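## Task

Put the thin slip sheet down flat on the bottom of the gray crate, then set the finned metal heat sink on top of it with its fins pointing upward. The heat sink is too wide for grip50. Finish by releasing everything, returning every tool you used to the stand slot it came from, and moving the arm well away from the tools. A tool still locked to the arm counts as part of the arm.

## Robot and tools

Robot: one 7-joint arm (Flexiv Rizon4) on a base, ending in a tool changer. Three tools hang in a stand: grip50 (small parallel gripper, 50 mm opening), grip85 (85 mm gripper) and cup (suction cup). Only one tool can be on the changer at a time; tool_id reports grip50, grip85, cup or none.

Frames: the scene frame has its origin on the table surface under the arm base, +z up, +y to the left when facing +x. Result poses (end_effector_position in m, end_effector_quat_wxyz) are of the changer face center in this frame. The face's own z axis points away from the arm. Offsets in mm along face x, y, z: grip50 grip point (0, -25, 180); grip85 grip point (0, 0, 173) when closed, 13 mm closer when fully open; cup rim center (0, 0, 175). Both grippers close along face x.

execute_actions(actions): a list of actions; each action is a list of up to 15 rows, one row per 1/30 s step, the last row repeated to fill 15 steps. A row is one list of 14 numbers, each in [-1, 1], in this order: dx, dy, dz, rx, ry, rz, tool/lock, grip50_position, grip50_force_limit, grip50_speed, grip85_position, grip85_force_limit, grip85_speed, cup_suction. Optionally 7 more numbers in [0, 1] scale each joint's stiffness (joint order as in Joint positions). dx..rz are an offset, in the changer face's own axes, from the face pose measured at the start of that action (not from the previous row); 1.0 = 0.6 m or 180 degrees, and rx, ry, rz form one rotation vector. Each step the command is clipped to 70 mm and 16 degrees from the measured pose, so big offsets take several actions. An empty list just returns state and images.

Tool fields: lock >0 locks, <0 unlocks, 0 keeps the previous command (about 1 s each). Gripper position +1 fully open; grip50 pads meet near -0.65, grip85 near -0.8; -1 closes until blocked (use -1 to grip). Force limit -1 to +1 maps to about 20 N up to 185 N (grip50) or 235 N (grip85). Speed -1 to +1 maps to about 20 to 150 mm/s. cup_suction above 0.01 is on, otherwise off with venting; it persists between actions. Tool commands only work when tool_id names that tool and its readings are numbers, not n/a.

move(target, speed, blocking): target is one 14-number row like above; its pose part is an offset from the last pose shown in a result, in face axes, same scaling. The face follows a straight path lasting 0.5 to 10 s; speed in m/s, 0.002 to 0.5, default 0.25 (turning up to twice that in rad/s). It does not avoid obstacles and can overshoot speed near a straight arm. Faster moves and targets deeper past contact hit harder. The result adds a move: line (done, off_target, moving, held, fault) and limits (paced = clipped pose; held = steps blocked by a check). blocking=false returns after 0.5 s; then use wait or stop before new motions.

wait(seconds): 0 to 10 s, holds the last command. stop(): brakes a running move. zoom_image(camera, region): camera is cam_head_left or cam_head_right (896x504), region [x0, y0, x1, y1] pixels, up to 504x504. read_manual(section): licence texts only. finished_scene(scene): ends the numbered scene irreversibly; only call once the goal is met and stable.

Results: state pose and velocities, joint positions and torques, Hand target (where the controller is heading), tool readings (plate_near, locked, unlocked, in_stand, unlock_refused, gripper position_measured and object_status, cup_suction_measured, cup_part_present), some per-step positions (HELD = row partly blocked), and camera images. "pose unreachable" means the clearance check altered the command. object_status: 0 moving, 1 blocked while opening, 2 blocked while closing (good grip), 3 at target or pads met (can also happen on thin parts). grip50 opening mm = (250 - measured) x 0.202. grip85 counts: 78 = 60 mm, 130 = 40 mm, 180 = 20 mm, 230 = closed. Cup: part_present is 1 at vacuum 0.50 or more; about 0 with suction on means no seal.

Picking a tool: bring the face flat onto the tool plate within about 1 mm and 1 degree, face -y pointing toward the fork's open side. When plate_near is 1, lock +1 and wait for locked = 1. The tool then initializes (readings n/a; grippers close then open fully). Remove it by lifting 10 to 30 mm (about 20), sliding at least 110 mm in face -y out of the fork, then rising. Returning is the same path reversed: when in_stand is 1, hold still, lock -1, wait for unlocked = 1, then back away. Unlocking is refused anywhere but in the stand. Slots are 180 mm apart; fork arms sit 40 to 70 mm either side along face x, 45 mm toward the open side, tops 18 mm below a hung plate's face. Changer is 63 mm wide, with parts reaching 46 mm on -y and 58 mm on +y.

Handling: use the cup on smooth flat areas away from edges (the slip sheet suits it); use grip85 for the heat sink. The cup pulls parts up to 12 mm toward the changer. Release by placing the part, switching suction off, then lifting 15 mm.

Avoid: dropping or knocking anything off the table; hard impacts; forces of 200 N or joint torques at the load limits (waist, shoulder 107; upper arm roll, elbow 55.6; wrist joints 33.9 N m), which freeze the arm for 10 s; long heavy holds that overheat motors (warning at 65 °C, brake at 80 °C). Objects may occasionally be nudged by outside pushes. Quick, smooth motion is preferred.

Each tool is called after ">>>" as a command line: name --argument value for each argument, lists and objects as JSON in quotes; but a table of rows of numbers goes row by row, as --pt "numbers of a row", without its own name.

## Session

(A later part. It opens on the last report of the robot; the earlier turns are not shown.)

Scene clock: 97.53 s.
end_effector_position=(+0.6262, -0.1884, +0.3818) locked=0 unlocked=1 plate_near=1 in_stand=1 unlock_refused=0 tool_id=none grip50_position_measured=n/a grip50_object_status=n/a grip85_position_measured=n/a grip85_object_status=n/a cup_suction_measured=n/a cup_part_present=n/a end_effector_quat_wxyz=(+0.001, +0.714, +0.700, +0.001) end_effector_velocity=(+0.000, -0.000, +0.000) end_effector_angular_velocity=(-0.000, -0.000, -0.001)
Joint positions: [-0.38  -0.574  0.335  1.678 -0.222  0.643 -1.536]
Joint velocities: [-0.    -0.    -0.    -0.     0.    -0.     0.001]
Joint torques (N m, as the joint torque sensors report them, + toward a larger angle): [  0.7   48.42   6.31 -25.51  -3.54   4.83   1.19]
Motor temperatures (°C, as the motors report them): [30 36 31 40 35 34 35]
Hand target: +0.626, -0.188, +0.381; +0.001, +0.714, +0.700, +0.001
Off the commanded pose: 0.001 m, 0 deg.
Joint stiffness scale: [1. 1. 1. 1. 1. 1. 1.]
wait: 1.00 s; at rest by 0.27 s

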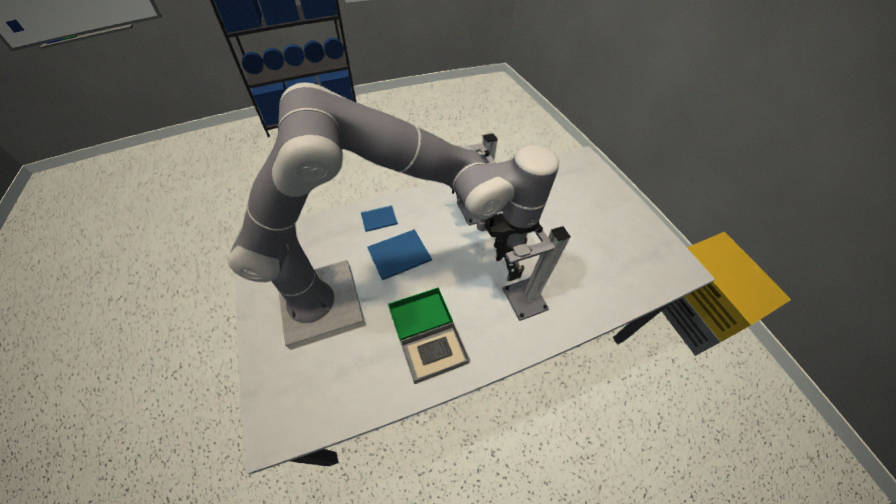

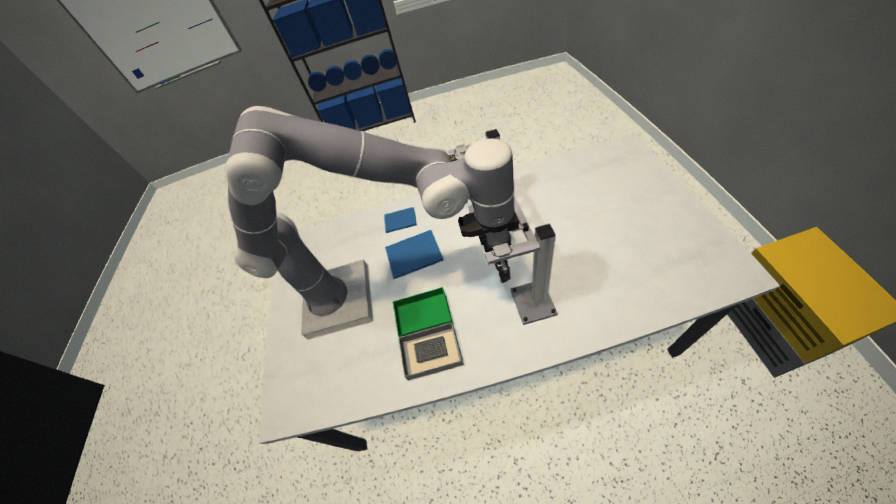

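>>> execute_actions --actions '[[[0,0,-0.0007,0,0,0, 0, 1,0,0, 1,0,0, 0],[0,0,-0.0027,0,0,0, 0, 1,0,0, 1,0,0, 0],[0,0,-0.0057,0,0,0, 0, 1,0,0, 1,0,0, 0],[0,0,-0.0095,0,0,0, 0, 1,0,0, 1,0,0, 0],[0,0,-0.0139,0,0,0, 0, 1,0,0, 1,0,0, 0],[0,0,-0.0186,0,0,0, 0, 1,0,0, 1,0,0, 0],[0,0,-0.0234,0,0,0, 0, 1,0,0, 1,0,0, 0],[0,0,-0.0281,0,0,0, 0, 1,0,0, 1,0,0, 0],[0,0,-0.0325,0,0,0, 0, 1,0,0, 1,0,0, 0],[0,0,-0.0363,0,0,0, 0, 1,0,0, 1,0,0, 0],[0,0,-0.0393,0,0,0, 0, 1,0,0, 1,0,0, 0],[0,0,-0.0413,0,0,0, 0, 1,0,0, 1,0,0, 0],[0,0,-0.042,0,0,0, 0, 1,0,0, 1,0,0, 0]]]'

>>> move --target '[0.1,-0.36,-0.17,0,0,0, 0, 1,0,0, 1,0,0, 0]' --speed 0.4

Scene clock: 98.50 s.
end_effector_position=(+0.6262, -0.1883, +0.4069) locked=0 unlocked=1 plate_near=0 in_stand=0 unlock_refused=0 tool_id=none grip50_position_measured=n/a grip50_object_status=n/a grip85_position_measured=n/a grip85_object_status=n/a cup_suction_measured=n/a cup_part_present=n/a end_effector_quat_wxyz=(+0.002, +0.714, +0.700, +0.001) end_effector_velocity=(-0.001, +0.000, +0.006) end_effector_angular_velocity=(+0.002, +0.003, -0.001)
Joint positions: [-0.385 -0.543  0.345  1.653 -0.209  0.589 -1.544]
Joint velocities: [-0.002  0.008  0.004 -0.007  0.005 -0.018 -0.002]
Joint torques (N m, as the joint torque sensors report them, + toward a larger angle): [ -2.29  49.05   7.05 -27.53  -3.73   3.37  -0.61]
Motor temperatures (°C, as the motors report them): [30 36 31 40 35 34 35]
Hand target: +0.626, -0.188, +0.407; +0.001, +0.714, +0.700, +0.001
Off the commanded pose: 0.000 m, 0 deg.
Joint stiffness scale: [1. 1. 1. 1. 1. 1. 1.]
Step readings (end_effector_position):
0: (+0.6262, -0.1884, +0.3818)
1: (+0.6262, -0.1884, +0.3819)
2: (+0.6262, -0.1884, +0.3822)
4: (+0.6261, -0.1883, +0.3842)
8: (+0.6262, -0.1883, +0.3936)
15: end_effector_position above

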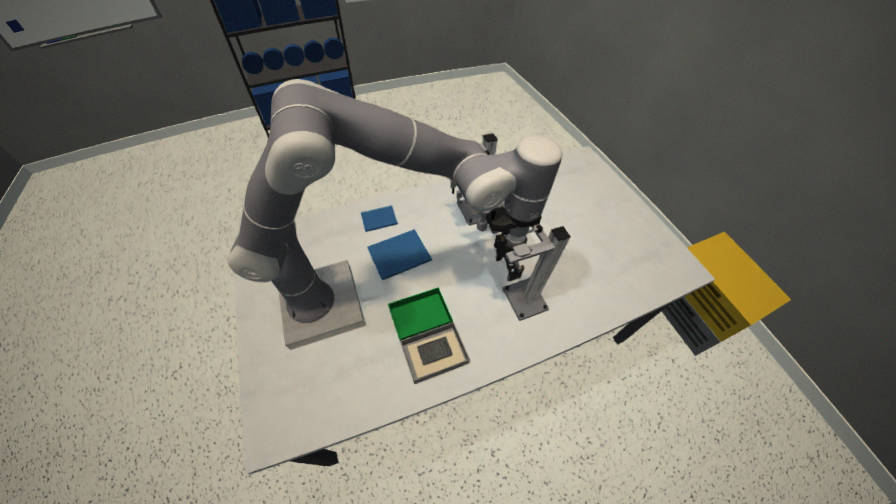

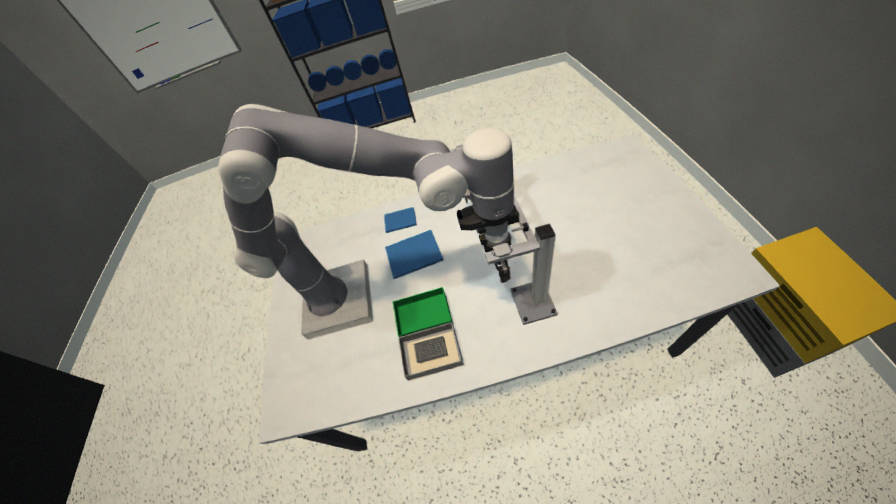

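Scene clock: 99.70 s.
end_effector_position=(+0.4109, -0.1237, +0.5070) locked=0 unlocked=1 plate_near=0 in_stand=0 unlock_refused=0 tool_id=none grip50_position_measured=n/a grip50_object_status=n/a grip85_position_measured=n/a grip85_object_status=n/a cup_suction_measured=n/a cup_part_present=n/a end_effector_quat_wxyz=(+0.002, +0.714, +0.700, +0.001) end_effector_velocity=(-0.000, -0.000, -0.000) end_effector_angular_velocity=(+0.000, +0.001, -0.001)
Joint positions: [-0.51   0.097  0.467  2.111  0.051  0.455 -1.64 ]
Joint velocities: [ 0.    -0.    -0.001  0.     0.    -0.001 -0.   ]
Joint torques (N m, as the joint torque sensors report them, + toward a larger angle): [ -1.17  22.71  -2.55 -28.93  -4.32   3.55  -0.69]
Motor temperatures (°C, as the motors report them): [30 36 31 40 35 34 35]
Hand target: +0.411, -0.124, +0.507; +0.001, +0.714, +0.700, +0.001
Off the commanded pose: 0.001 m, 0 deg.
Joint stiffness scale: [1. 1. 1. 1. 1. 1. 1.]
move: done

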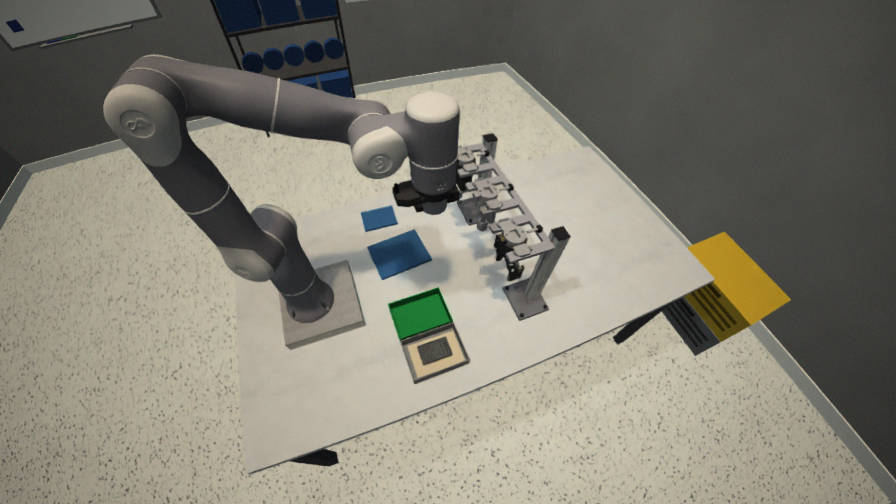

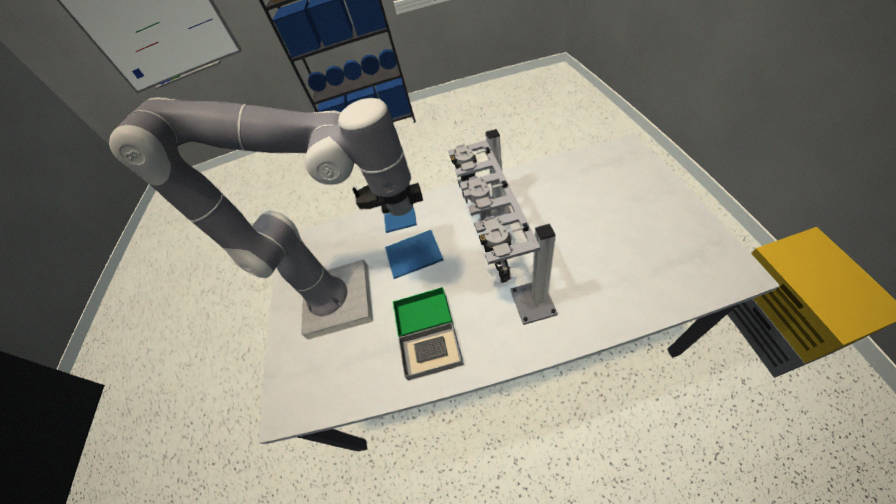

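>>> zoom_image --camera "cam_head_left" --region '[440, 130, 580, 270]'

>>> zoom_image --camera "cam_head_right" --region '[430, 125, 570, 265]'

Region (440, 130, 580, 270) of cam_head_left's 896x504 image, scaled by 3.600, with more detail than that image has.

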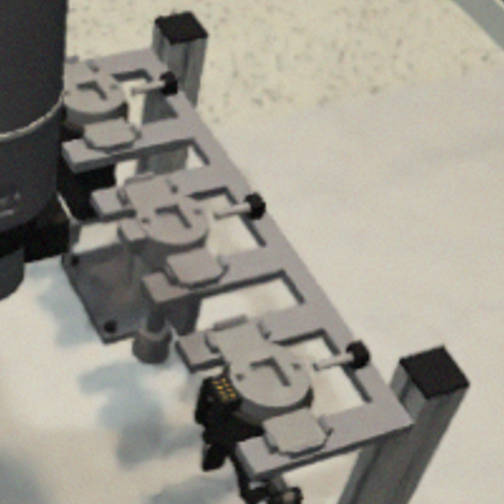

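Region (430, 125, 570, 265) of cam_head_right's 896x504 image, scaled by 3.600, with more detail than that image has.

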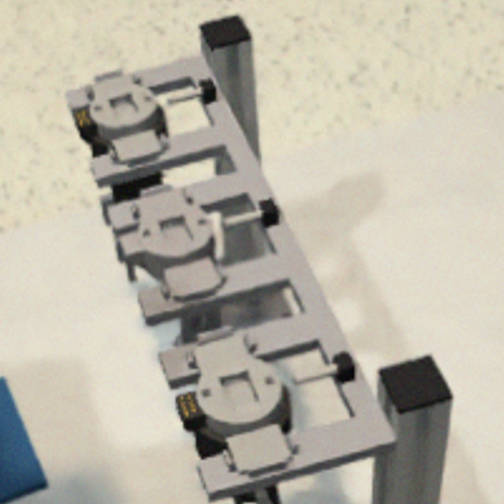

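All tools are hung properly and the arm is clear. Finishing scene 1.

>>> finished_scene --scene 1

The scene is finished: the task was done.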